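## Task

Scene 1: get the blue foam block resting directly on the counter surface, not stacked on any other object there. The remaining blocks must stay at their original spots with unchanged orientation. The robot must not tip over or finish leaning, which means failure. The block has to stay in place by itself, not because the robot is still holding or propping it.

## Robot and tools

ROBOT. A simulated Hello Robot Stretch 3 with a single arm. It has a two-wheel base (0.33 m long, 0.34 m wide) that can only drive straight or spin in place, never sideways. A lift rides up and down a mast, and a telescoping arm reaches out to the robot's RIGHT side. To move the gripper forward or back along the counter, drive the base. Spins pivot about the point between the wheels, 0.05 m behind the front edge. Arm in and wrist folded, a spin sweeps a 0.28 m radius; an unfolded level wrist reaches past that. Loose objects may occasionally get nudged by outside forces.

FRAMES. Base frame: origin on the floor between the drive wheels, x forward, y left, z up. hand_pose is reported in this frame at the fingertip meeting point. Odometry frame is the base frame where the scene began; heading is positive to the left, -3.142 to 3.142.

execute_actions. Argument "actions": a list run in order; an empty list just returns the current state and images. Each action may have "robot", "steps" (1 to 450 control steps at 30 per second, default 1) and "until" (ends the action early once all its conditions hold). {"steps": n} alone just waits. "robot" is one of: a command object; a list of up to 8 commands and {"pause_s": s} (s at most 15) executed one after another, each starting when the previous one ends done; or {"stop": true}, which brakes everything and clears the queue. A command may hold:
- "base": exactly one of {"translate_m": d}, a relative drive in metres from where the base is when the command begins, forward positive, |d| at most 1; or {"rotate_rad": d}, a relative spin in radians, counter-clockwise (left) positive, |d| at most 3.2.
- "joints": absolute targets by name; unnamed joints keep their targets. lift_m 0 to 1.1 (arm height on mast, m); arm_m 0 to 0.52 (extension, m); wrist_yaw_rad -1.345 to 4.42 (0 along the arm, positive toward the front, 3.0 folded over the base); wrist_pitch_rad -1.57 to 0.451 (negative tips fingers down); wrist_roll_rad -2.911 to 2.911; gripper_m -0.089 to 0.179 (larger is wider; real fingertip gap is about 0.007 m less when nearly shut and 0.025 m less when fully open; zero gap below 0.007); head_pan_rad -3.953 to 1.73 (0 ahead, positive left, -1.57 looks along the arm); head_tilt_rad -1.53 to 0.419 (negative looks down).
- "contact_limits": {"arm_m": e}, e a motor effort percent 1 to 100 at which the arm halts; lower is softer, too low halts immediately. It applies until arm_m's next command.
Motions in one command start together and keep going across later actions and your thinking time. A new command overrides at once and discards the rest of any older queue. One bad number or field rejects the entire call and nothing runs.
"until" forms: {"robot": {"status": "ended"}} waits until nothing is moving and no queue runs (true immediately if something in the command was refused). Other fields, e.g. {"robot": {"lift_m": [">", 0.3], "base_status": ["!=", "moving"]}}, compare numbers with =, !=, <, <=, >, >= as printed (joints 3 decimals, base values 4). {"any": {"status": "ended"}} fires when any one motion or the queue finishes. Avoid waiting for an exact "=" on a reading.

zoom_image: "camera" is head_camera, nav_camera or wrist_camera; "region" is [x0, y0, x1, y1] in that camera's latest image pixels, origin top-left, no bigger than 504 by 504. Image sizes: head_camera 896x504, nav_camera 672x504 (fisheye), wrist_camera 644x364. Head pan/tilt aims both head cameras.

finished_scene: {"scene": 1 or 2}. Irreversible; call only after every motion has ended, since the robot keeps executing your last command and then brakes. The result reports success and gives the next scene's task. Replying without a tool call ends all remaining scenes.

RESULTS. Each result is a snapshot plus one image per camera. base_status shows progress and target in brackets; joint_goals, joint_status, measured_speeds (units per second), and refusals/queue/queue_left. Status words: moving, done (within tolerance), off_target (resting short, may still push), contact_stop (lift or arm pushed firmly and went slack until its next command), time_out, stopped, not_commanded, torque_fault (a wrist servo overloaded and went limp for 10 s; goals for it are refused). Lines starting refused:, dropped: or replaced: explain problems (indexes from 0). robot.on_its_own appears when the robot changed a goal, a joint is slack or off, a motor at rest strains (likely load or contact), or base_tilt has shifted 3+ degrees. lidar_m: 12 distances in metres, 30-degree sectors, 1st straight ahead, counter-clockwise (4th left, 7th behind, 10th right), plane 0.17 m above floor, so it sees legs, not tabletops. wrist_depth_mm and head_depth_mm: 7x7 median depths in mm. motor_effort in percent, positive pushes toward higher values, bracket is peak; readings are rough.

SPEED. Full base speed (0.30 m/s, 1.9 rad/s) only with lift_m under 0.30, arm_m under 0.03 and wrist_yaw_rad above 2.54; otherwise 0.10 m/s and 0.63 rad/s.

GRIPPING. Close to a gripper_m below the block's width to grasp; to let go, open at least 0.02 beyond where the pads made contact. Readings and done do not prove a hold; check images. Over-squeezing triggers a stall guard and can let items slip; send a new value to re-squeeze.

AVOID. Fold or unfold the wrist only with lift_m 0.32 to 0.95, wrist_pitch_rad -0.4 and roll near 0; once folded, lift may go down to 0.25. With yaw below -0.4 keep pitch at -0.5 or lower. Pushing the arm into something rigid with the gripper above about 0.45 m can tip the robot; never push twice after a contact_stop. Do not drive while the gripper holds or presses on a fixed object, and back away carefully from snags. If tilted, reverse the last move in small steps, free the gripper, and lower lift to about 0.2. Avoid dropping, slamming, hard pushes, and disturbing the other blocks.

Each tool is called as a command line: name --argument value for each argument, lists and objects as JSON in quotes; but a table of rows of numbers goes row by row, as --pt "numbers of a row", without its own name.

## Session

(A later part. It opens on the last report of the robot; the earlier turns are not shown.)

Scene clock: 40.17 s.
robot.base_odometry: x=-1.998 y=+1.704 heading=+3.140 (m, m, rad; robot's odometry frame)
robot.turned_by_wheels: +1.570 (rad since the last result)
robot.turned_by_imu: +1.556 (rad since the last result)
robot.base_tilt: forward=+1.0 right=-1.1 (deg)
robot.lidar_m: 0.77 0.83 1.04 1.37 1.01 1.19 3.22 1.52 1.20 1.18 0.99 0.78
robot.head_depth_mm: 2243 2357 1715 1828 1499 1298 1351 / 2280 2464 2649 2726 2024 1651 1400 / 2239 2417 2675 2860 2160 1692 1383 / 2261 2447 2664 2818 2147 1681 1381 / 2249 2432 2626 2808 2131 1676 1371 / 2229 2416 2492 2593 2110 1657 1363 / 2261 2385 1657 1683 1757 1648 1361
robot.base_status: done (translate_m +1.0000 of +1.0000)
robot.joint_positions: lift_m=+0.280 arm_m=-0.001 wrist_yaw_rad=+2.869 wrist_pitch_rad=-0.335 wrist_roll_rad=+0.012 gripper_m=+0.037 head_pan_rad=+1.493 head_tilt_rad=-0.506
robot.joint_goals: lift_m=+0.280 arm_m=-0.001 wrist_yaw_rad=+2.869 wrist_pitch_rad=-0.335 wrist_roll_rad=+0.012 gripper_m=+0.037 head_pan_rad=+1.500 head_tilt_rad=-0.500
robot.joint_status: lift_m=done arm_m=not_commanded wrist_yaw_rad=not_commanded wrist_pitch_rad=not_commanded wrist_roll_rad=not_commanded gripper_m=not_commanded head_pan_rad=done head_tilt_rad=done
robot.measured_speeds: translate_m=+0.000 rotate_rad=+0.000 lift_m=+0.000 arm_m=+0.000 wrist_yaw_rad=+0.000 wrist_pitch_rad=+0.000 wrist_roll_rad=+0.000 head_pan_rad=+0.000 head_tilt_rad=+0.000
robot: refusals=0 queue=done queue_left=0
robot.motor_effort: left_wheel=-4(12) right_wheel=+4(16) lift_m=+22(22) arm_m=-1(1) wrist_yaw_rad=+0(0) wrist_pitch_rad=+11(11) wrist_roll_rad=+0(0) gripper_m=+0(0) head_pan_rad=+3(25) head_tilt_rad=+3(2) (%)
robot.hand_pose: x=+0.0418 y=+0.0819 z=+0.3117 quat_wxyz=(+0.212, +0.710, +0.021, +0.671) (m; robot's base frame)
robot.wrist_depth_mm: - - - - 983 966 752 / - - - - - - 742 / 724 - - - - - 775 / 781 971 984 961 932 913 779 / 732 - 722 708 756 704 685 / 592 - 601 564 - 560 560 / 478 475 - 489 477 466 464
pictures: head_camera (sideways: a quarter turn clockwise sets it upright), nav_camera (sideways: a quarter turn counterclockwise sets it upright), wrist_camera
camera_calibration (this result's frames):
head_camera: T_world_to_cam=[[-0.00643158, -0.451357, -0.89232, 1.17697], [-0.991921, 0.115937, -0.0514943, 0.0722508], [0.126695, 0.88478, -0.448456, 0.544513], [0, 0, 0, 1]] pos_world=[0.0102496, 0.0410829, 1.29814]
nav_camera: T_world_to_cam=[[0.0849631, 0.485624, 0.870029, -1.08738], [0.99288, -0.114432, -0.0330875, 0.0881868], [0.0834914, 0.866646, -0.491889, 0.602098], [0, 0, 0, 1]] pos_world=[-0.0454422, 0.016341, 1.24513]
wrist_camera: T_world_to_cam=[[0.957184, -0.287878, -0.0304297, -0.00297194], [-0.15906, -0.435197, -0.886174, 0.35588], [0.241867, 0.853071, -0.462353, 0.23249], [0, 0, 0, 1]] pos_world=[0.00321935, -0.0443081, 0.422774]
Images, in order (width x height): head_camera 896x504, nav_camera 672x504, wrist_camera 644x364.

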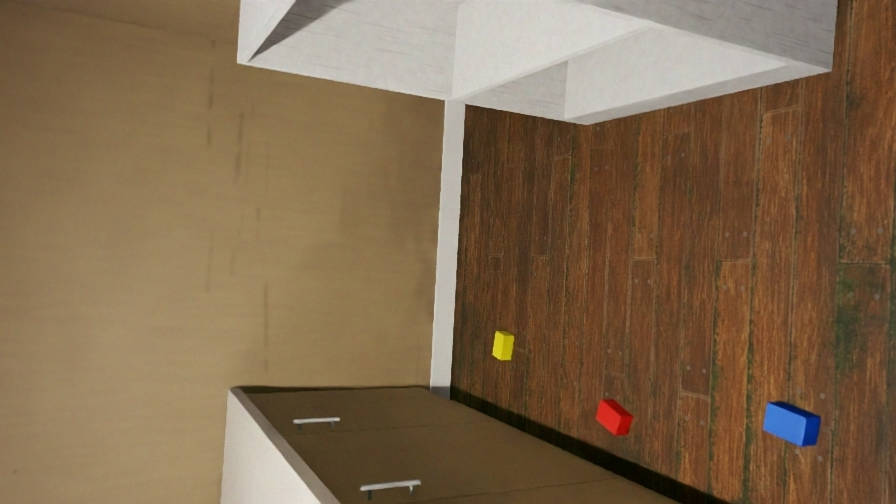

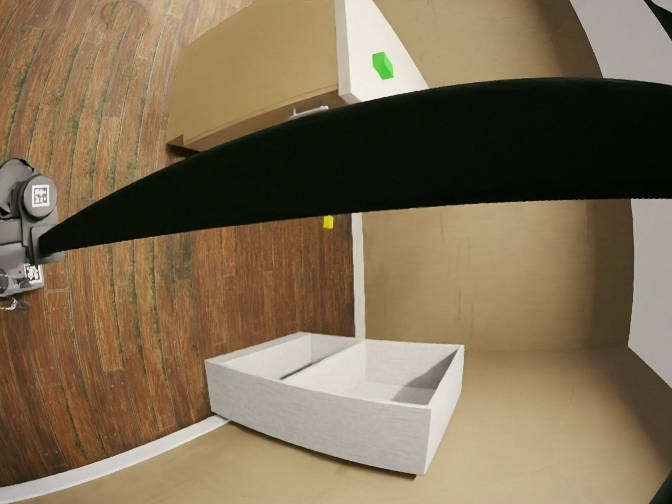

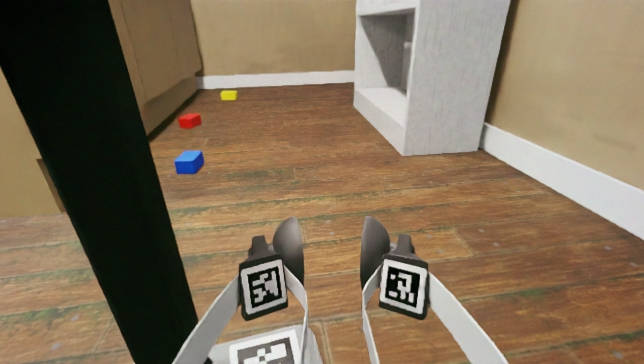

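execute_actions --actions '[{"robot":[{"base":{"rotate_rad":1.585}},{"base":{"translate_m":0.4}},{"base":{"rotate_rad":1.585},"joints":{"head_pan_rad":-1.57,"head_tilt_rad":-1.0}},{"joints":{"lift_m":0.45,"wrist_pitch_rad":-0.4}},{"joints":{"wrist_yaw_rad":0,"gripper_m":0.17}}],"steps":450,"until":{"robot":{"status":"ended"}}}]'

Scene clock: 57.40 s.
robot.base_odometry: x=-1.994 y=+1.304 heading=+0.026 (m, m, rad; robot's odometry frame)
robot.turned_by_wheels: +3.170 (rad since the last result)
robot.turned_by_imu: +3.128 (rad since the last result)
robot.base_tilt: forward=+1.0 right=-1.1 (deg)
robot.lidar_m: 3.31 2.00 1.60 1.58 1.04 0.83 0.82 0.73 1.28 1.17 0.56 0.57
robot.head_depth_mm: 2022 2226 1908 1631 1428 1272 1150 / 2041 2257 1904 1614 1428 1271 1140 / 2088 2246 1891 1629 1416 1283 - / 2077 2221 1858 1601 1406 1296 - / 1991 2136 1848 1599 1394 1237 1135 / 1355 1480 1717 1578 1388 1245 1126 / 1002 1065 1173 1256 1368 1232 1114
robot.base_status: done (rotate_rad +1.5849 of +1.5850)
robot.joint_positions: lift_m=+0.450 arm_m=-0.001 wrist_yaw_rad=+0.002 wrist_pitch_rad=-0.416 wrist_roll_rad=+0.012 gripper_m=+0.170 head_pan_rad=-1.563 head_tilt_rad=-0.988
robot.joint_goals: lift_m=+0.450 arm_m=-0.001 wrist_yaw_rad=+0.000 wrist_pitch_rad=-0.400 wrist_roll_rad=+0.012 gripper_m=+0.170 head_pan_rad=-1.570 head_tilt_rad=-1.000
robot.joint_status: lift_m=done arm_m=not_commanded wrist_yaw_rad=done wrist_pitch_rad=done wrist_roll_rad=not_commanded gripper_m=done head_pan_rad=done head_tilt_rad=done
robot.measured_speeds: translate_m=+0.000 rotate_rad=+0.000 lift_m=+0.000 arm_m=+0.000 wrist_yaw_rad=+0.000 wrist_pitch_rad=+0.000 wrist_roll_rad=+0.000 head_pan_rad=+0.000 head_tilt_rad=+0.000
robot: refusals=0 queue=done queue_left=0
robot.motor_effort: left_wheel=-4(12) right_wheel=+5(16) lift_m=+26(28) arm_m=-1(1) wrist_yaw_rad=-2(3) wrist_pitch_rad=+9(11) wrist_roll_rad=+0(0) gripper_m=+0(89) head_pan_rad=-4(39) head_tilt_rad=-7(36) (%)
robot.hand_pose: x=-0.0211 y=-0.3682 z=+0.4630 quat_wxyz=(+0.688, +0.146, -0.695, -0.147) (m; robot's base frame)
robot.wrist_depth_mm: 443 597 - - - - 877 / 444 611 - - - - 956 / 442 624 - - - - - / 447 636 - - - - 924 / 458 594 917 908 884 905 759 / 447 - 732 726 733 733 645 / 435 610 605 629 624 623 591
pictures: head_camera (sideways: a quarter turn clockwise sets it upright), nav_camera (sideways: a quarter turn counterclockwise sets it upright), wrist_camera
camera_calibration (this result's frames):
head_camera: T_world_to_cam=[[-0.0350886, 0.812337, -0.582132, 0.772842], [0.997981, -0.00237738, -0.0634719, 0.0756692], [-0.0529445, -0.583183, -0.810613, 1.0167], [0, 0, 0, 1]] pos_world=[0.00543002, -0.034709, 1.27885]
nav_camera: T_world_to_cam=[[-0.0403395, -0.838294, 0.543724, -0.661346], [-0.999119, 0.0401543, -0.0122174, 0.0731531], [-0.011591, -0.543737, -0.839175, 1.05438], [0, 0, 0, 1]] pos_world=[0.0586316, 0.015967, 1.24529]
wrist_camera: T_world_to_cam=[[-0.999382, 0.0201985, -0.0287627, 0.00358456], [0.0351004, 0.531701, -0.846205, 0.625725], [-0.00179897, -0.846692, -0.532081, 0.102849], [0, 0, 0, 1]] pos_world=[-0.0181958, -0.245689, 0.584318]
Images, in order (width x height): head_camera 896x504, nav_camera 672x504, wrist_camera 644x364.

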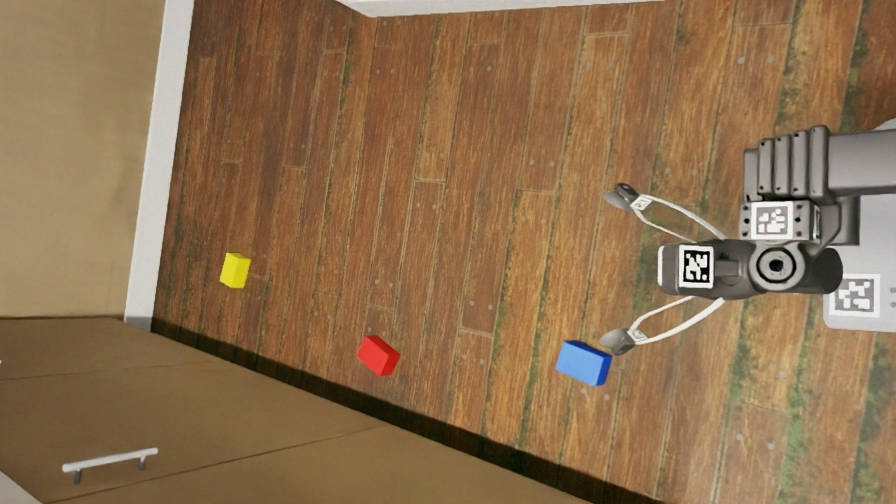

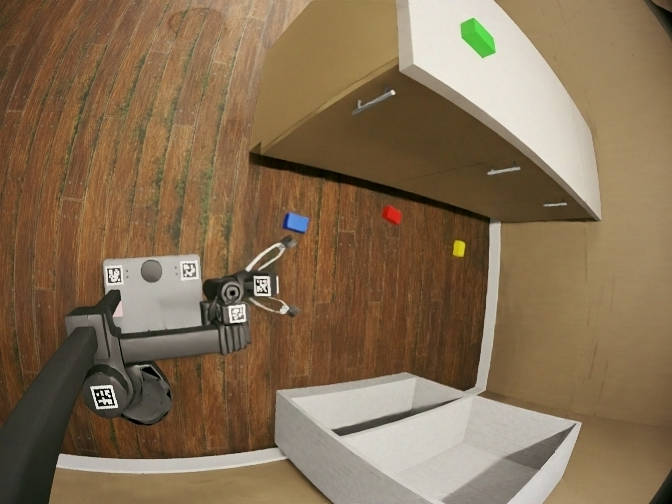

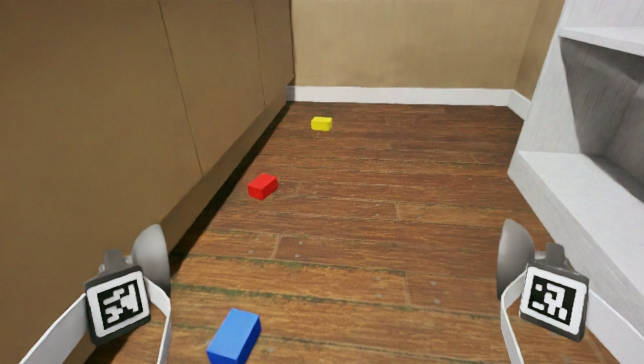

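execute_actions --actions '[{"robot":{"base":{"translate_m":0.168},"joints":{"wrist_pitch_rad":-1.3,"lift_m":0.3}},"steps":450,"until":{"robot":{"status":"ended"}}}]'

Scene clock: 62.03 s.
robot.base_odometry: x=-1.826 y=+1.308 heading=+0.026 (m, m, rad; robot's odometry frame)
robot.turned_by_wheels: +0.000 (rad since the last result)
robot.turned_by_imu: +0.000 (rad since the last result)
robot.base_tilt: forward=+0.9 right=-1.1 (deg)
robot.lidar_m: 3.22 1.97 1.58 1.56 1.25 1.00 0.99 0.87 1.51 0.74 0.46 0.60
robot.head_depth_mm: 2030 2237 1920 1645 1441 1271 1148 / 2085 2245 1924 1638 1427 1268 1144 / 2093 2247 1894 1603 1414 1260 - / 2055 2230 1888 1612 1402 1256 - / 1240 1406 1732 1581 1401 1244 1138 / 814 910 997 1114 1322 1232 1113 / 746 648 722 763 908 1193 1111
robot.base_status: done (translate_m +0.1680 of +0.1680)
robot.joint_positions: lift_m=+0.300 arm_m=-0.001 wrist_yaw_rad=+0.001 wrist_pitch_rad=-1.300 wrist_roll_rad=+0.012 gripper_m=+0.170 head_pan_rad=-1.563 head_tilt_rad=-0.988
robot.joint_goals: lift_m=+0.300 arm_m=-0.001 wrist_yaw_rad=+0.000 wrist_pitch_rad=-1.300 wrist_roll_rad=+0.012 gripper_m=+0.170 head_pan_rad=-1.570 head_tilt_rad=-1.000
robot.joint_status: lift_m=done arm_m=not_commanded wrist_yaw_rad=done wrist_pitch_rad=done wrist_roll_rad=not_commanded gripper_m=done head_pan_rad=done head_tilt_rad=done
robot.measured_speeds: translate_m=+0.000 rotate_rad=+0.000 lift_m=+0.000 arm_m=+0.000 wrist_yaw_rad=+0.000 wrist_pitch_rad=+0.000 wrist_roll_rad=+0.000 head_pan_rad=+0.000 head_tilt_rad=+0.000
robot: refusals=0 queue=done queue_left=0
robot.motor_effort: left_wheel=-4(5) right_wheel=+5(10) lift_m=+21(26) arm_m=-1(1) wrist_yaw_rad=-2(2) wrist_pitch_rad=+0(10) wrist_roll_rad=+0(0) gripper_m=+0(0) head_pan_rad=-3(3) head_tilt_rad=-6(6) (%)
robot.hand_pose: x=-0.0216 y=-0.1890 z=+0.1855 quat_wxyz=(+0.560, +0.426, -0.566, -0.430) (m; robot's base frame)
robot.wrist_depth_mm: 362 389 389 382 385 386 381 / 382 379 378 379 377 376 376 / 378 373 369 372 368 364 366 / 360 363 361 358 359 357 355 / 357 356 353 351 352 352 348 / 344 - 344 - - - 340 / 335 334 336 - - - -
pictures: head_camera (sideways: a quarter turn clockwise sets it upright), nav_camera (sideways: a quarter turn counterclockwise sets it upright), wrist_camera
camera_calibration (this result's frames):
head_camera: T_world_to_cam=[[-0.0349138, 0.812345, -0.582132, 0.772841], [0.99798, -0.00259212, -0.0634719, 0.0756692], [-0.05307, -0.583172, -0.810613, 1.0167], [0, 0, 0, 1]] pos_world=[0.00542255, -0.0347088, 1.27885]
nav_camera: T_world_to_cam=[[-0.0405199, -0.838286, 0.543724, -0.661345], [-0.99911, 0.0403693, -0.0122174, 0.073153], [-0.011708, -0.543735, -0.839175, 1.05438], [0, 0, 0, 1]] pos_world=[0.058635, 0.0159557, 1.24529]
wrist_camera: T_world_to_cam=[[-0.999374, 0.0353708, -0.000981091, -0.0107368], [0.0352135, 0.99144, -0.125725, 0.248811], [-0.00347429, -0.12568, -0.992065, 0.328505], [0, 0, 0, 1]] pos_world=[-0.0183503, -0.205015, 0.35717]
Images, in order (width x height): head_camera 896x504, nav_camera 672x504, wrist_camera 644x364.

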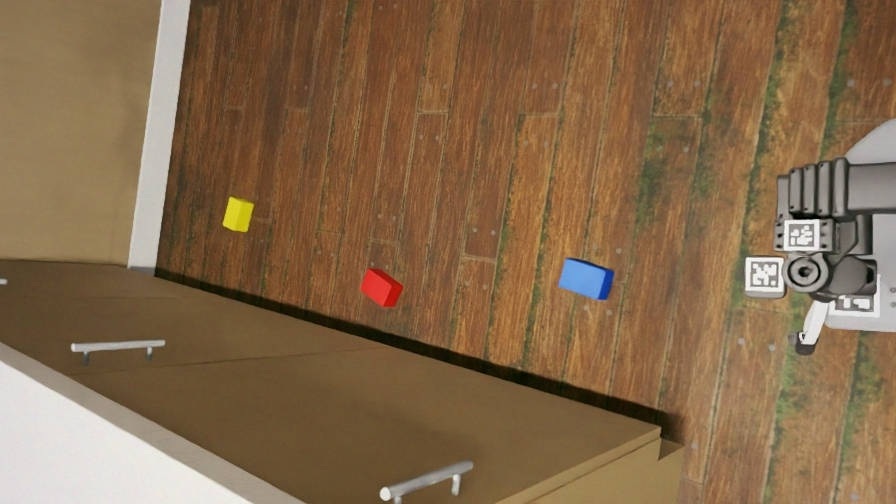

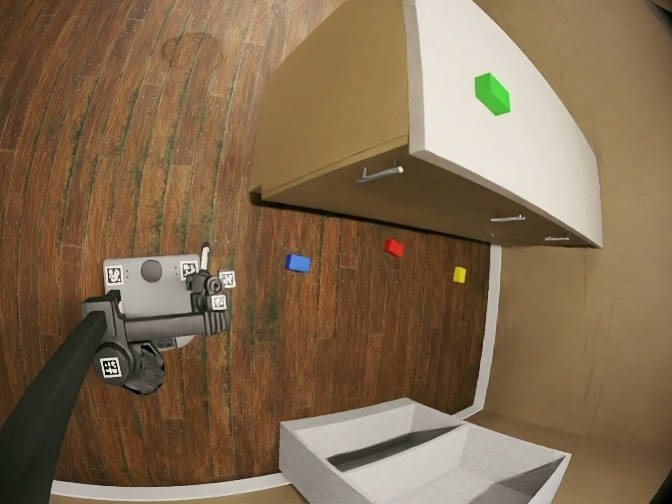

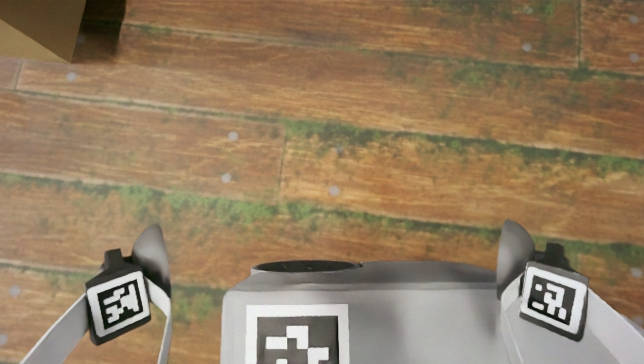

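execute_actions --actions '[{"robot":[{"joints":{"arm_m":0.397}},{"joints":{"lift_m":0.145}}],"steps":450,"until":{"robot":{"status":"ended"}}}]'

Scene clock: 70.37 s.
robot.base_odometry: x=-1.826 y=+1.308 heading=+0.026 (m, m, rad; robot's odometry frame)
robot.turned_by_wheels: +0.000 (rad since the last result)
robot.turned_by_imu: +0.000 (rad since the last result)
robot.base_tilt: forward=+0.9 right=-1.1 (deg)
robot.lidar_m: 3.22 1.97 1.58 1.56 1.25 1.00 0.99 0.87 1.50 0.74 0.46 0.60
robot.head_depth_mm: 2030 2233 1936 1643 1442 1279 1149 / 2064 2257 1905 1637 1428 1262 1141 / 2131 2255 1860 1617 1410 1265 1160 / 2060 2211 1874 1596 1356 1248 1163 / 1235 1398 1717 1593 1392 1236 1134 / 815 911 1008 1116 1318 1225 1119 / 749 647 721 760 910 1195 1118
robot.base_status: done (translate_m +0.1680 of +0.1680)
robot.joint_positions: lift_m=+0.145 arm_m=+0.397 wrist_yaw_rad=+0.000 wrist_pitch_rad=-1.301 wrist_roll_rad=+0.012 gripper_m=+0.170 head_pan_rad=-1.563 head_tilt_rad=-0.988
robot.joint_goals: lift_m=+0.145 arm_m=+0.397 wrist_yaw_rad=+0.000 wrist_pitch_rad=-1.300 wrist_roll_rad=+0.012 gripper_m=+0.170 head_pan_rad=-1.570 head_tilt_rad=-1.000
robot.joint_status: lift_m=done arm_m=done wrist_yaw_rad=done wrist_pitch_rad=done wrist_roll_rad=not_commanded gripper_m=done head_pan_rad=done head_tilt_rad=done
robot.measured_speeds: translate_m=+0.000 rotate_rad=+0.000 lift_m=+0.000 arm_m=+0.000 wrist_yaw_rad=+0.000 wrist_pitch_rad=+0.000 wrist_roll_rad=+0.000 head_pan_rad=+0.000 head_tilt_rad=+0.000
robot: refusals=0 queue=done queue_left=0
robot.motor_effort: left_wheel=-4(4) right_wheel=+5(5) lift_m=+21(21) arm_m=+2(4) wrist_yaw_rad=+0(2) wrist_pitch_rad=+0(0) wrist_roll_rad=+0(0) gripper_m=+1(0) head_pan_rad=-3(3) head_tilt_rad=-5(6) (%)
robot.hand_pose: x=-0.0216 y=-0.5868 z=+0.0305 quat_wxyz=(+0.560, +0.426, -0.566, -0.431) (m; robot's base frame)
robot.wrist_depth_mm: 216 216 217 215 214 214 213 / 213 211 211 210 208 209 207 / 207 207 206 204 203 204 204 / 202 201 200 154 198 199 198 / 197 197 194 150 195 195 193 / 193 - 190 147 190 190 190 / 188 187 187 184 186 186 185
pictures: head_camera (sideways: a quarter turn clockwise sets it upright), nav_camera (sideways: a quarter turn counterclockwise sets it upright), wrist_camera
camera_calibration (this result's frames):
head_camera: T_world_to_cam=[[-0.0349136, 0.812345, -0.582131, 0.772841], [0.99798, -0.00259235, -0.0634719, 0.0756692], [-0.0530702, -0.583172, -0.810614, 1.0167], [0, 0, 0, 1]] pos_world=[0.00542254, -0.0347088, 1.27885]
nav_camera: T_world_to_cam=[[-0.0405201, -0.838286, 0.543724, -0.661345], [-0.99911, 0.0403695, -0.0122174, 0.073153], [-0.0117082, -0.543735, -0.839175, 1.05438], [0, 0, 0, 1]] pos_world=[0.058635, 0.0159557, 1.24529]
wrist_camera: T_world_to_cam=[[-0.999327, 0.0366701, -0.00094227, 0.00388582], [0.0365014, 0.991526, -0.124677, 0.623788], [-0.00363763, -0.124628, -0.992197, 0.1253], [0, 0, 0, 1]] pos_world=[-0.0184301, -0.603029, 0.202098]
Images, in order (width x height): head_camera 896x504, nav_camera 672x504, wrist_camera 644x364.

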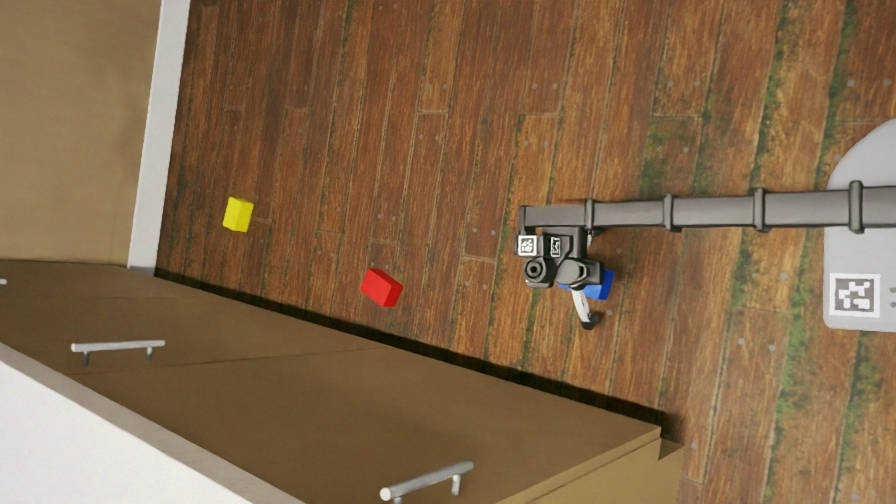

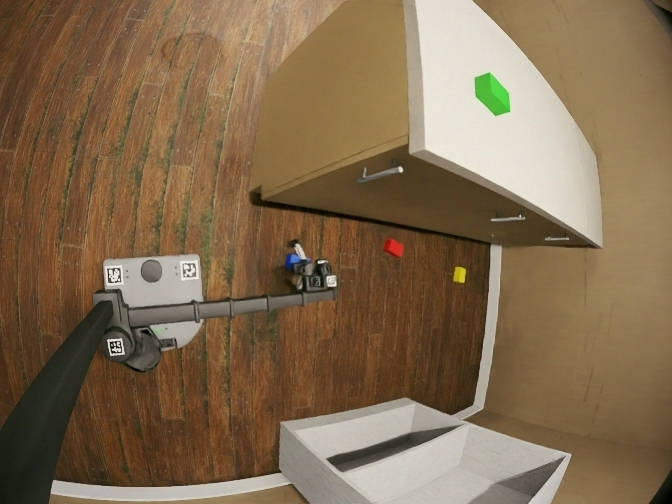

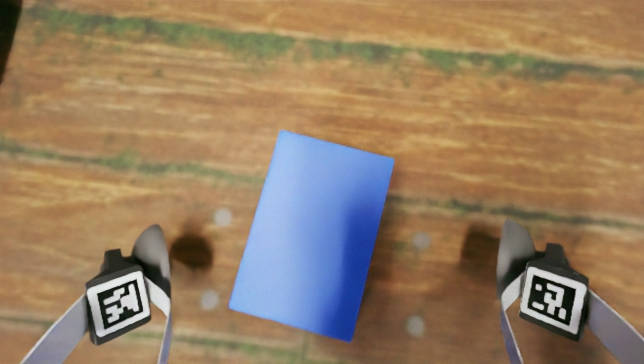

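execute_actions --actions '[{"robot":[{"joints":{"gripper_m":0.0}},{"joints":{"lift_m":1.08,"head_pan_rad":-0.9,"head_tilt_rad":-0.7}}],"steps":450,"until":{"robot":{"status":"ended"}}}]'

Scene clock: 83.60 s.
robot.base_odometry: x=-1.826 y=+1.308 heading=+0.026 (m, m, rad; robot's odometry frame)
robot.turned_by_wheels: +0.000 (rad since the last result)
robot.turned_by_imu: +0.000 (rad since the last result)
robot.base_tilt: forward=+0.9 right=-1.0 (deg)
robot.lidar_m: 3.24 1.97 1.58 1.56 1.24 1.00 0.99 0.87 1.51 0.74 0.46 0.60
robot.head_depth_mm: 2147 1320 865 833 1191 1461 1252 / 2308 1288 853 663 870 1287 1244 / 2473 1267 771 631 675 906 1208 / 2748 2828 792 625 660 793 1001 / 3021 3244 818 669 775 940 1159 / 3387 3641 806 771 931 1204 1210 / 3658 3588 835 935 1201 1375 1205
robot.base_status: done (translate_m +0.1680 of +0.1680)
robot.joint_positions: lift_m=+1.080 arm_m=+0.397 wrist_yaw_rad=+0.002 wrist_pitch_rad=-1.302 wrist_roll_rad=+0.014 gripper_m=+0.018 head_pan_rad=-0.907 head_tilt_rad=-0.705
robot.joint_goals: lift_m=+1.080 arm_m=+0.397 wrist_yaw_rad=+0.000 wrist_pitch_rad=-1.300 wrist_roll_rad=+0.014 gripper_m=+0.017 head_pan_rad=-0.900 head_tilt_rad=-0.700
robot.joint_status: lift_m=done arm_m=done wrist_yaw_rad=done wrist_pitch_rad=done wrist_roll_rad=not_commanded gripper_m=done head_pan_rad=done head_tilt_rad=done
robot.measured_speeds: translate_m=+0.000 rotate_rad=+0.000 lift_m=+0.000 arm_m=+0.000 wrist_yaw_rad=+0.000 wrist_pitch_rad=+0.000 wrist_roll_rad=+0.000 head_pan_rad=+0.000 head_tilt_rad=+0.000
robot: refusals=0 queue=done queue_left=0
robot.on_its_own: gripper_m is held at +0.017, not at your +0.000, by its stall guard, which is not easing now
robot.motor_effort: left_wheel=-3(8) right_wheel=+4(22) lift_m=+27(27) arm_m=+2(2) wrist_yaw_rad=-2(5) wrist_pitch_rad=+1(1) wrist_roll_rad=-1(1) gripper_m=-22(99) head_pan_rad=+3(39) head_tilt_rad=+2(25) (%)
robot.hand_pose: x=-0.0216 y=-0.5865 z=+0.9651 quat_wxyz=(+0.559, +0.426, -0.566, -0.431) (m; robot's base frame)
robot.wrist_depth_mm: 245 332 588 - - - - / 239 342 625 - - - - / 235 350 648 - - - - / 233 358 704 153 - - - / 237 372 638 148 - - - / 242 389 - 145 144 - - / 250 373 - - - - -
pictures: head_camera (sideways: a quarter turn clockwise sets it upright), nav_camera (sideways: a quarter turn counterclockwise sets it upright), wrist_camera
camera_calibration (this result's frames):
head_camera: T_world_to_cam=[[-0.403101, 0.468937, -0.78588, 1.0406], [0.803096, 0.593012, -0.0580795, 0.0698603], [0.438801, -0.654549, -0.615645, 0.760133], [0, 0, 0, 1]] pos_world=[0.0298149, -0.0318587, 1.28982]
nav_camera: T_world_to_cam=[[0.365131, -0.543157, 0.756081, -0.940526], [-0.813088, -0.581598, -0.0251499, 0.0888619], [0.453396, -0.605577, -0.653994, 0.810737], [0, 0, 0, 1]] pos_world=[0.0480836, 0.0317919, 1.24357]
wrist_camera: T_world_to_cam=[[-0.999284, 0.0378108, -0.00161426, 0.00613972], [0.0377207, 0.991632, -0.123461, 0.73894], [-0.00306741, -0.123434, -0.992348, 1.05358], [0, 0, 0, 1]] pos_world=[-0.0185063, -0.602942, 1.13676]
Images, in order (width x height): head_camera 896x504, nav_camera 672x504, wrist_camera 644x364.

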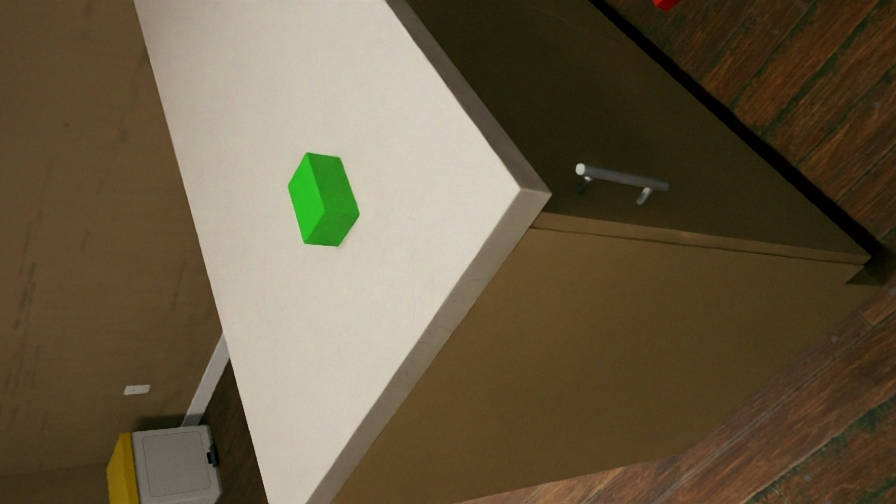

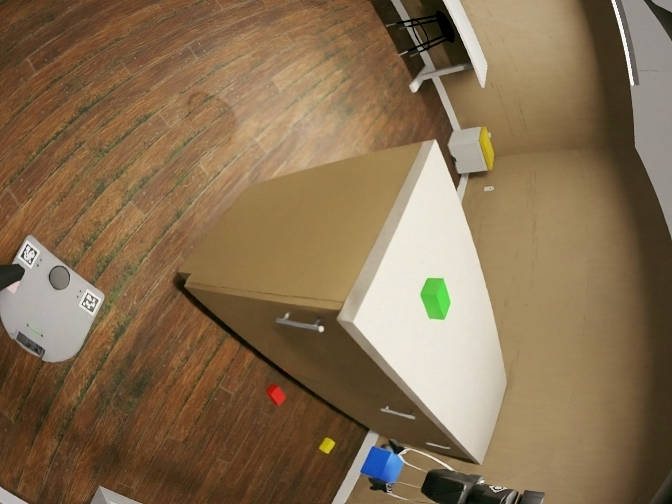

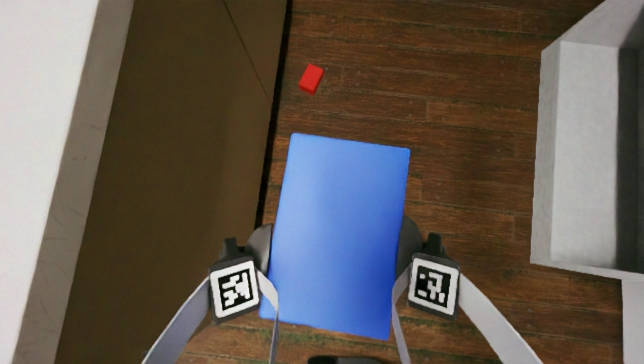

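execute_actions --actions '[{"robot":[{"joints":{"lift_m":1.1,"arm_m":0.5}},{"base":{"translate_m":0.27}}],"steps":450,"until":{"robot":{"status":"ended"}}}]'

Scene clock: 92.43 s.
robot.base_odometry: x=-1.556 y=+1.315 heading=+0.026 (m, m, rad; robot's odometry frame)
robot.turned_by_wheels: +0.000 (rad since the last result)
robot.turned_by_imu: +0.000 (rad since the last result)
robot.base_tilt: forward=+0.9 right=-1.1 (deg)
robot.lidar_m: 2.96 1.92 1.54 1.52 1.58 1.27 1.26 1.11 1.67 0.40 0.43 0.66
robot.head_depth_mm: 2163 2287 865 642 528 563 640 / 2362 2542 853 636 562 636 734 / 2524 2742 842 631 632 733 863 / 2791 3053 832 663 727 859 1043 / 3037 3392 2838 729 858 1044 1186 / 3399 3590 2817 1949 1650 1389 1208 / 3521 3373 2746 2079 1668 1402 1210
robot.base_status: done (translate_m +0.2700 of +0.2700)
robot.joint_positions: lift_m=+1.100 arm_m=+0.500 wrist_yaw_rad=+0.001 wrist_pitch_rad=-1.302 wrist_roll_rad=+0.014 gripper_m=+0.018 head_pan_rad=-0.907 head_tilt_rad=-0.705
robot.joint_goals: lift_m=+1.100 arm_m=+0.500 wrist_yaw_rad=+0.000 wrist_pitch_rad=-1.300 wrist_roll_rad=+0.014 gripper_m=+0.017 head_pan_rad=-0.900 head_tilt_rad=-0.700
robot.joint_status: lift_m=done arm_m=done wrist_yaw_rad=done wrist_pitch_rad=done wrist_roll_rad=not_commanded gripper_m=done head_pan_rad=done head_tilt_rad=done
robot.measured_speeds: translate_m=+0.000 rotate_rad=+0.000 lift_m=+0.000 arm_m=+0.000 wrist_yaw_rad=+0.000 wrist_pitch_rad=+0.000 wrist_roll_rad=+0.000 head_pan_rad=+0.000 head_tilt_rad=+0.000
robot: refusals=0 queue=done queue_left=0
robot.on_its_own: gripper_m is held at +0.017, not at your +0.000, by its stall guard, which is not easing now
robot.motor_effort: left_wheel=-4(5) right_wheel=+4(12) lift_m=+26(28) arm_m=+2(2) wrist_yaw_rad=-1(2) wrist_pitch_rad=+1(1) wrist_roll_rad=-1(1) gripper_m=-22(22) head_pan_rad=+3(4) head_tilt_rad=+4(2) (%)
robot.hand_pose: x=-0.0216 y=-0.6894 z=+0.9851 quat_wxyz=(+0.559, +0.426, -0.566, -0.432) (m; robot's base frame)
robot.wrist_depth_mm: 265 262 263 263 261 - - / 260 259 259 257 255 - - / 255 253 253 251 252 - - / 248 248 247 152 243 - - / 241 241 242 149 193 - - / 236 192 - 145 144 - - / 189 188 228 227 230 - -
pictures: head_camera (sideways: a quarter turn clockwise sets it upright), nav_camera (sideways: a quarter turn counterclockwise sets it upright), wrist_camera
camera_calibration (this result's frames):
head_camera: T_world_to_cam=[[-0.403053, 0.468811, -0.78598, 1.04073], [0.803064, 0.593056, -0.0580751, 0.0698547], [0.438904, -0.6546, -0.615518, 0.759967], [0, 0, 0, 1]] pos_world=[0.0298182, -0.0318588, 1.28982]
nav_camera: T_world_to_cam=[[0.365091, -0.543038, 0.756187, -0.940663], [-0.813048, -0.581652, -0.0251568, 0.0888706], [0.453499, -0.605632, -0.653872, 0.810577], [0, 0, 0, 1]] pos_world=[0.0480874, 0.0317871, 1.24357]
wrist_camera: T_world_to_cam=[[-0.999249, 0.038719, -0.00159489, 0.0106282], [0.0386212, 0.991658, -0.122974, 0.842968], [-0.00317986, -0.122944, -0.992409, 1.06111], [0, 0, 0, 1]] pos_world=[-0.018562, -0.705891, 1.15674]
Images, in order (width x height): head_camera 896x504, nav_camera 672x504, wrist_camera 644x364.

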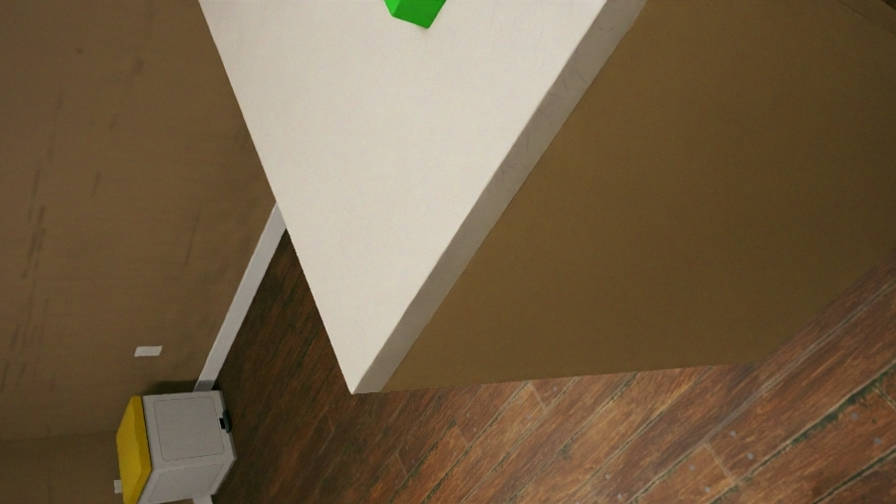

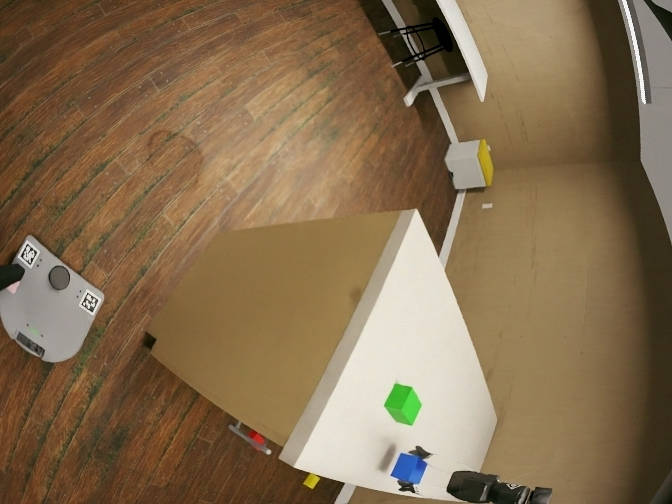

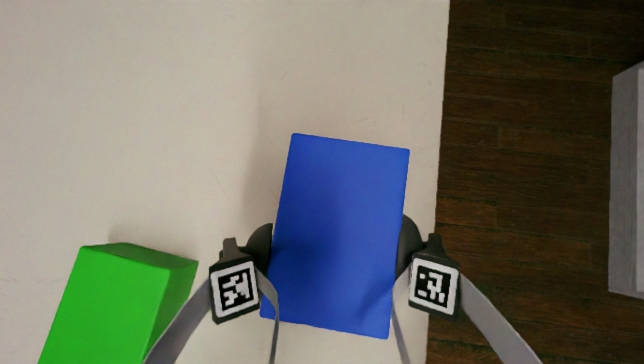

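execute_actions --actions '[{"robot":[{"joints":{"lift_m":1.05}},{"joints":{"gripper_m":0.045}},{"joints":{"lift_m":1.1}},{"joints":{"arm_m":0.0}}],"steps":450,"until":{"robot":{"status":"ended"}}}]'

Scene clock: 101.50 s.
robot.base_odometry: x=-1.556 y=+1.315 heading=+0.026 (m, m, rad; robot's odometry frame)
robot.turned_by_wheels: +0.000 (rad since the last result)
robot.turned_by_imu: +0.000 (rad since the last result)
robot.base_tilt: forward=+0.9 right=-1.1 (deg)
robot.lidar_m: 2.95 1.93 1.54 1.52 1.58 1.27 1.25 1.11 1.67 0.40 0.43 0.66
robot.head_depth_mm: 2181 2253 863 639 528 563 - / 2303 2528 855 635 560 636 741 / 2542 2805 841 632 633 730 865 / 2732 3031 833 663 727 861 1046 / 3040 3443 2846 728 856 1043 1200 / 3422 3544 2771 1965 1634 1378 1213 / 3527 3423 2741 2074 1684 1399 1204
robot.base_status: done (translate_m +0.2700 of +0.2700)
robot.joint_positions: lift_m=+1.100 arm_m=+0.000 wrist_yaw_rad=+0.000 wrist_pitch_rad=-1.303 wrist_roll_rad=+0.013 gripper_m=+0.046 head_pan_rad=-0.907 head_tilt_rad=-0.705
robot.joint_goals: lift_m=+1.100 arm_m=+0.000 wrist_yaw_rad=+0.000 wrist_pitch_rad=-1.300 wrist_roll_rad=+0.013 gripper_m=+0.045 head_pan_rad=-0.900 head_tilt_rad=-0.700
robot.joint_status: lift_m=done arm_m=done wrist_yaw_rad=done wrist_pitch_rad=done wrist_roll_rad=not_commanded gripper_m=done head_pan_rad=done head_tilt_rad=done
robot.measured_speeds: translate_m=+0.000 rotate_rad=+0.000 lift_m=+0.000 arm_m=+0.000 wrist_yaw_rad=+0.000 wrist_pitch_rad=+0.000 wrist_roll_rad=+0.000 head_pan_rad=+0.000 head_tilt_rad=+0.000
robot: refusals=0 queue=done queue_left=0
robot.motor_effort: left_wheel=-5(6) right_wheel=+5(10) lift_m=+26(28) arm_m=-3(4) wrist_yaw_rad=+0(1) wrist_pitch_rad=+2(6) wrist_roll_rad=-1(1) gripper_m=-10(70) head_pan_rad=+3(4) head_tilt_rad=+1(1) (%)
robot.hand_pose: x=-0.0216 y=-0.1899 z=+0.9851 quat_wxyz=(+0.559, +0.426, -0.566, -0.432) (m; robot's base frame)
robot.wrist_depth_mm: 366 350 325 312 - - - / 550 487 456 454 - - - / - 833 720 606 - - - / - - - 153 - - - / - - - 150 - - - / - - - 145 145 - - / - - - - - - -
pictures: head_camera (sideways: a quarter turn clockwise sets it upright), nav_camera (sideways: a quarter turn counterclockwise sets it upright), wrist_camera
camera_calibration (this result's frames):
head_camera: T_world_to_cam=[[-0.40306, 0.468586, -0.786111, 1.0409], [0.802933, 0.593235, -0.0580692, 0.0698479], [0.439138, -0.654599, -0.615352, 0.759749], [0, 0, 0, 1]] pos_world=[0.0298272, -0.0318552, 1.28983]
nav_camera: T_world_to_cam=[[0.365119, -0.542826, 0.756325, -0.940844], [-0.812908, -0.581848, -0.0251658, 0.0888816], [0.453727, -0.605634, -0.653712, 0.810367], [0, 0, 0, 1]] pos_world=[0.0480876, 0.0317873, 1.24357]
wrist_camera: T_world_to_cam=[[-0.999276, 0.0380284, -0.00122837, -0.00922995], [0.0378923, 0.991743, -0.122517, 0.347198], [-0.0034409, -0.122475, -0.992466, 1.12264], [0, 0, 0, 1]] pos_world=[-0.0185165, -0.206485, 1.15671]
Images, in order (width x height): head_camera 896x504, nav_camera 672x504, wrist_camera 644x364.

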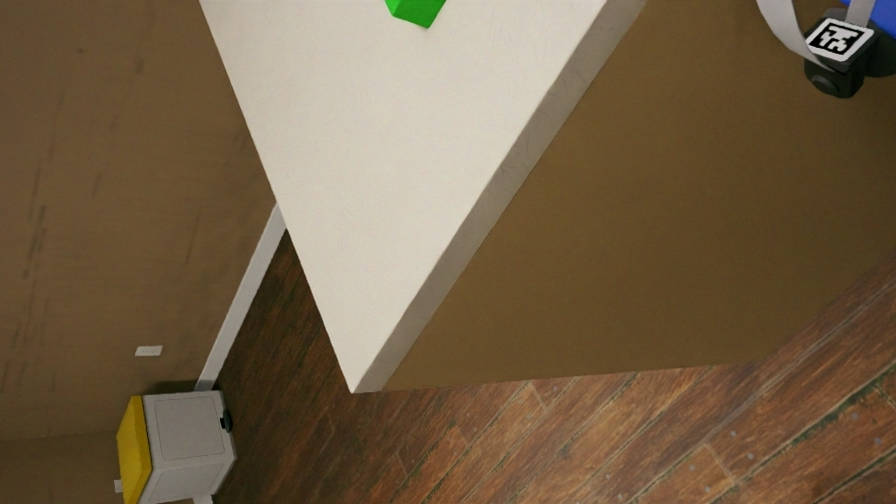

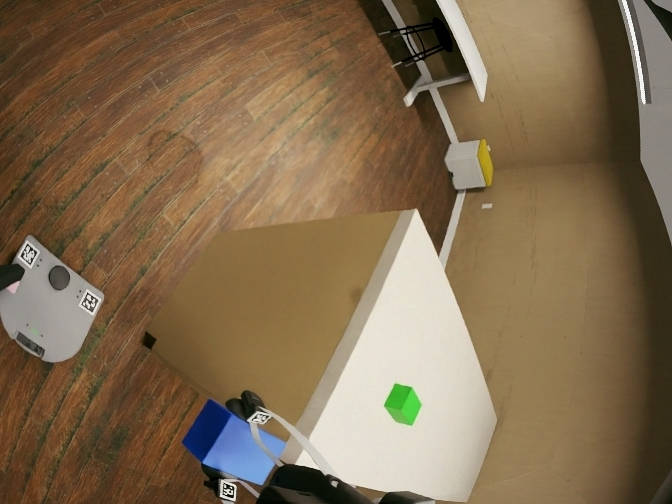

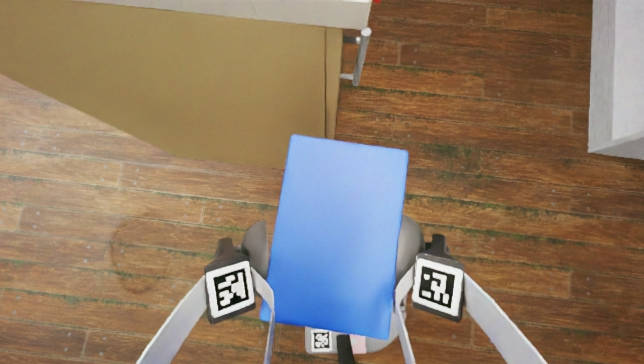

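Still held. Redo with a wider opening.

execute_actions --actions '[{"robot":[{"joints":{"gripper_m":0.02}},{"joints":{"arm_m":0.51}},{"joints":{"lift_m":1.05}},{"joints":{"gripper_m":0.075}},{"pause_s":0.5},{"joints":{"lift_m":1.1}}],"steps":450,"until":{"robot":{"status":"ended"}}}]'

Scene clock: 111.80 s.
robot.base_odometry: x=-1.556 y=+1.315 heading=+0.026 (m, m, rad; robot's odometry frame)
robot.turned_by_wheels: +0.000 (rad since the last result)
robot.turned_by_imu: +0.000 (rad since the last result)
robot.base_tilt: forward=+0.9 right=-1.1 (deg)
robot.lidar_m: 2.95 1.92 1.54 1.52 1.59 1.27 1.25 1.11 1.67 0.40 0.43 0.66
robot.head_depth_mm: 2188 2250 867 642 527 564 637 / 2337 2493 853 635 560 638 736 / 2537 2767 841 629 635 728 860 / 2775 3076 829 667 727 856 1047 / 3005 3474 2802 725 857 1043 1194 / 3380 3597 2785 1951 1638 1380 1223 / 3491 3406 2766 2100 1654 1406 1206
robot.base_status: done (translate_m +0.2700 of +0.2700)
robot.joint_positions: lift_m=+1.100 arm_m=+0.510 wrist_yaw_rad=+0.000 wrist_pitch_rad=-1.305 wrist_roll_rad=+0.011 gripper_m=+0.075 head_pan_rad=-0.907 head_tilt_rad=-0.705
robot.joint_goals: lift_m=+1.100 arm_m=+0.510 wrist_yaw_rad=+0.000 wrist_pitch_rad=-1.300 wrist_roll_rad=+0.011 gripper_m=+0.075 head_pan_rad=-0.900 head_tilt_rad=-0.700
robot.joint_status: lift_m=done arm_m=done wrist_yaw_rad=done wrist_pitch_rad=done wrist_roll_rad=not_commanded gripper_m=done head_pan_rad=done head_tilt_rad=done
robot.measured_speeds: translate_m=+0.000 rotate_rad=+0.000 lift_m=+0.000 arm_m=+0.000 wrist_yaw_rad=+0.000 wrist_pitch_rad=+0.000 wrist_roll_rad=+0.000 head_pan_rad=+0.000 head_tilt_rad=+0.000
robot: refusals=0 queue=done queue_left=0
robot.motor_effort: left_wheel=-4(4) right_wheel=+4(5) lift_m=+26(28) arm_m=+2(5) wrist_yaw_rad=+0(0) wrist_pitch_rad=+3(4) wrist_roll_rad=+0(1) gripper_m=+0(98) head_pan_rad=+4(4) head_tilt_rad=+2(1) (%)
robot.hand_pose: x=-0.0216 y=-0.6986 z=+0.9850 quat_wxyz=(+0.559, +0.427, -0.564, -0.432) (m; robot's base frame)
robot.wrist_depth_mm: 267 263 264 262 263 - - / 259 259 257 258 254 - - / 252 252 250 250 250 - - / 247 246 246 200 244 - - / 241 242 241 194 241 - - / 235 191 - 191 231 - - / 189 187 230 229 229 - -
pictures: head_camera (sideways: a quarter turn clockwise sets it upright), nav_camera (sideways: a quarter turn counterclockwise sets it upright), wrist_camera
camera_calibration (this result's frames):
head_camera: T_world_to_cam=[[-0.40306, 0.468585, -0.786111, 1.0409], [0.802933, 0.593234, -0.0580692, 0.0698478], [0.439138, -0.6546, -0.615351, 0.759749], [0, 0, 0, 1]] pos_world=[0.0298272, -0.0318552, 1.28983]
nav_camera: T_world_to_cam=[[0.365119, -0.542826, 0.756326, -0.940844], [-0.812908, -0.581848, -0.0251659, 0.0888816], [0.453727, -0.605635, -0.653711, 0.810366], [0, 0, 0, 1]] pos_world=[0.0480876, 0.0317872, 1.24357]
wrist_camera: T_world_to_cam=[[-0.999356, 0.0358838, -0.000569542, 0.0079697], [0.0356934, 0.992154, -0.119821, 0.849242], [-0.00373455, -0.119764, -0.992795, 1.06244], [0, 0, 0, 1]] pos_world=[-0.01838, -0.715622, 1.15655]
Images, in order (width x height): head_camera 896x504, nav_camera 672x504, wrist_camera 644x364.

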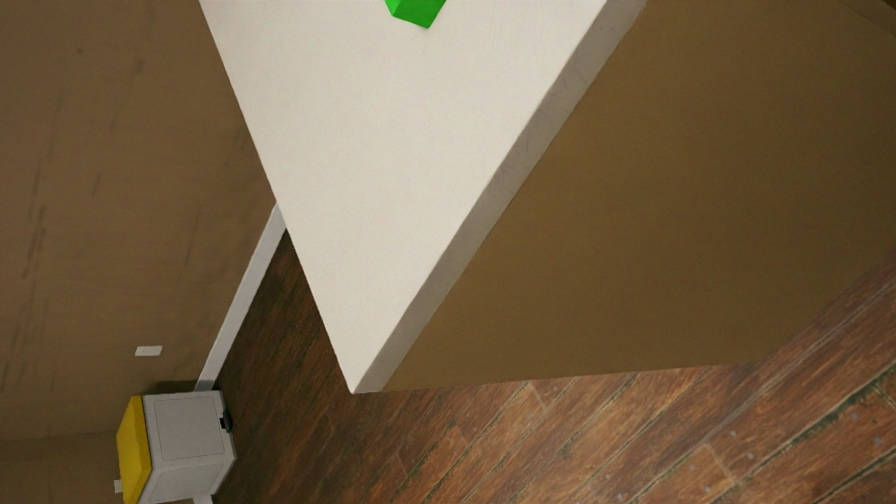

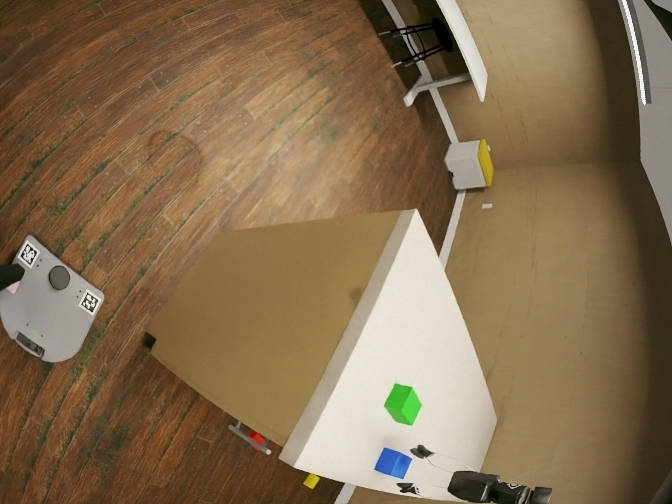

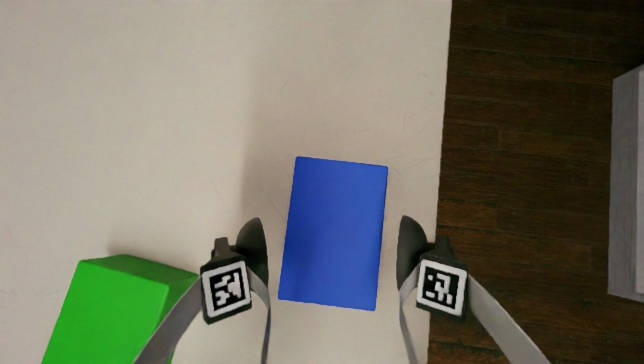

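Released on the counter.

finished_scene --scene 1

The scene is finished: the task was done.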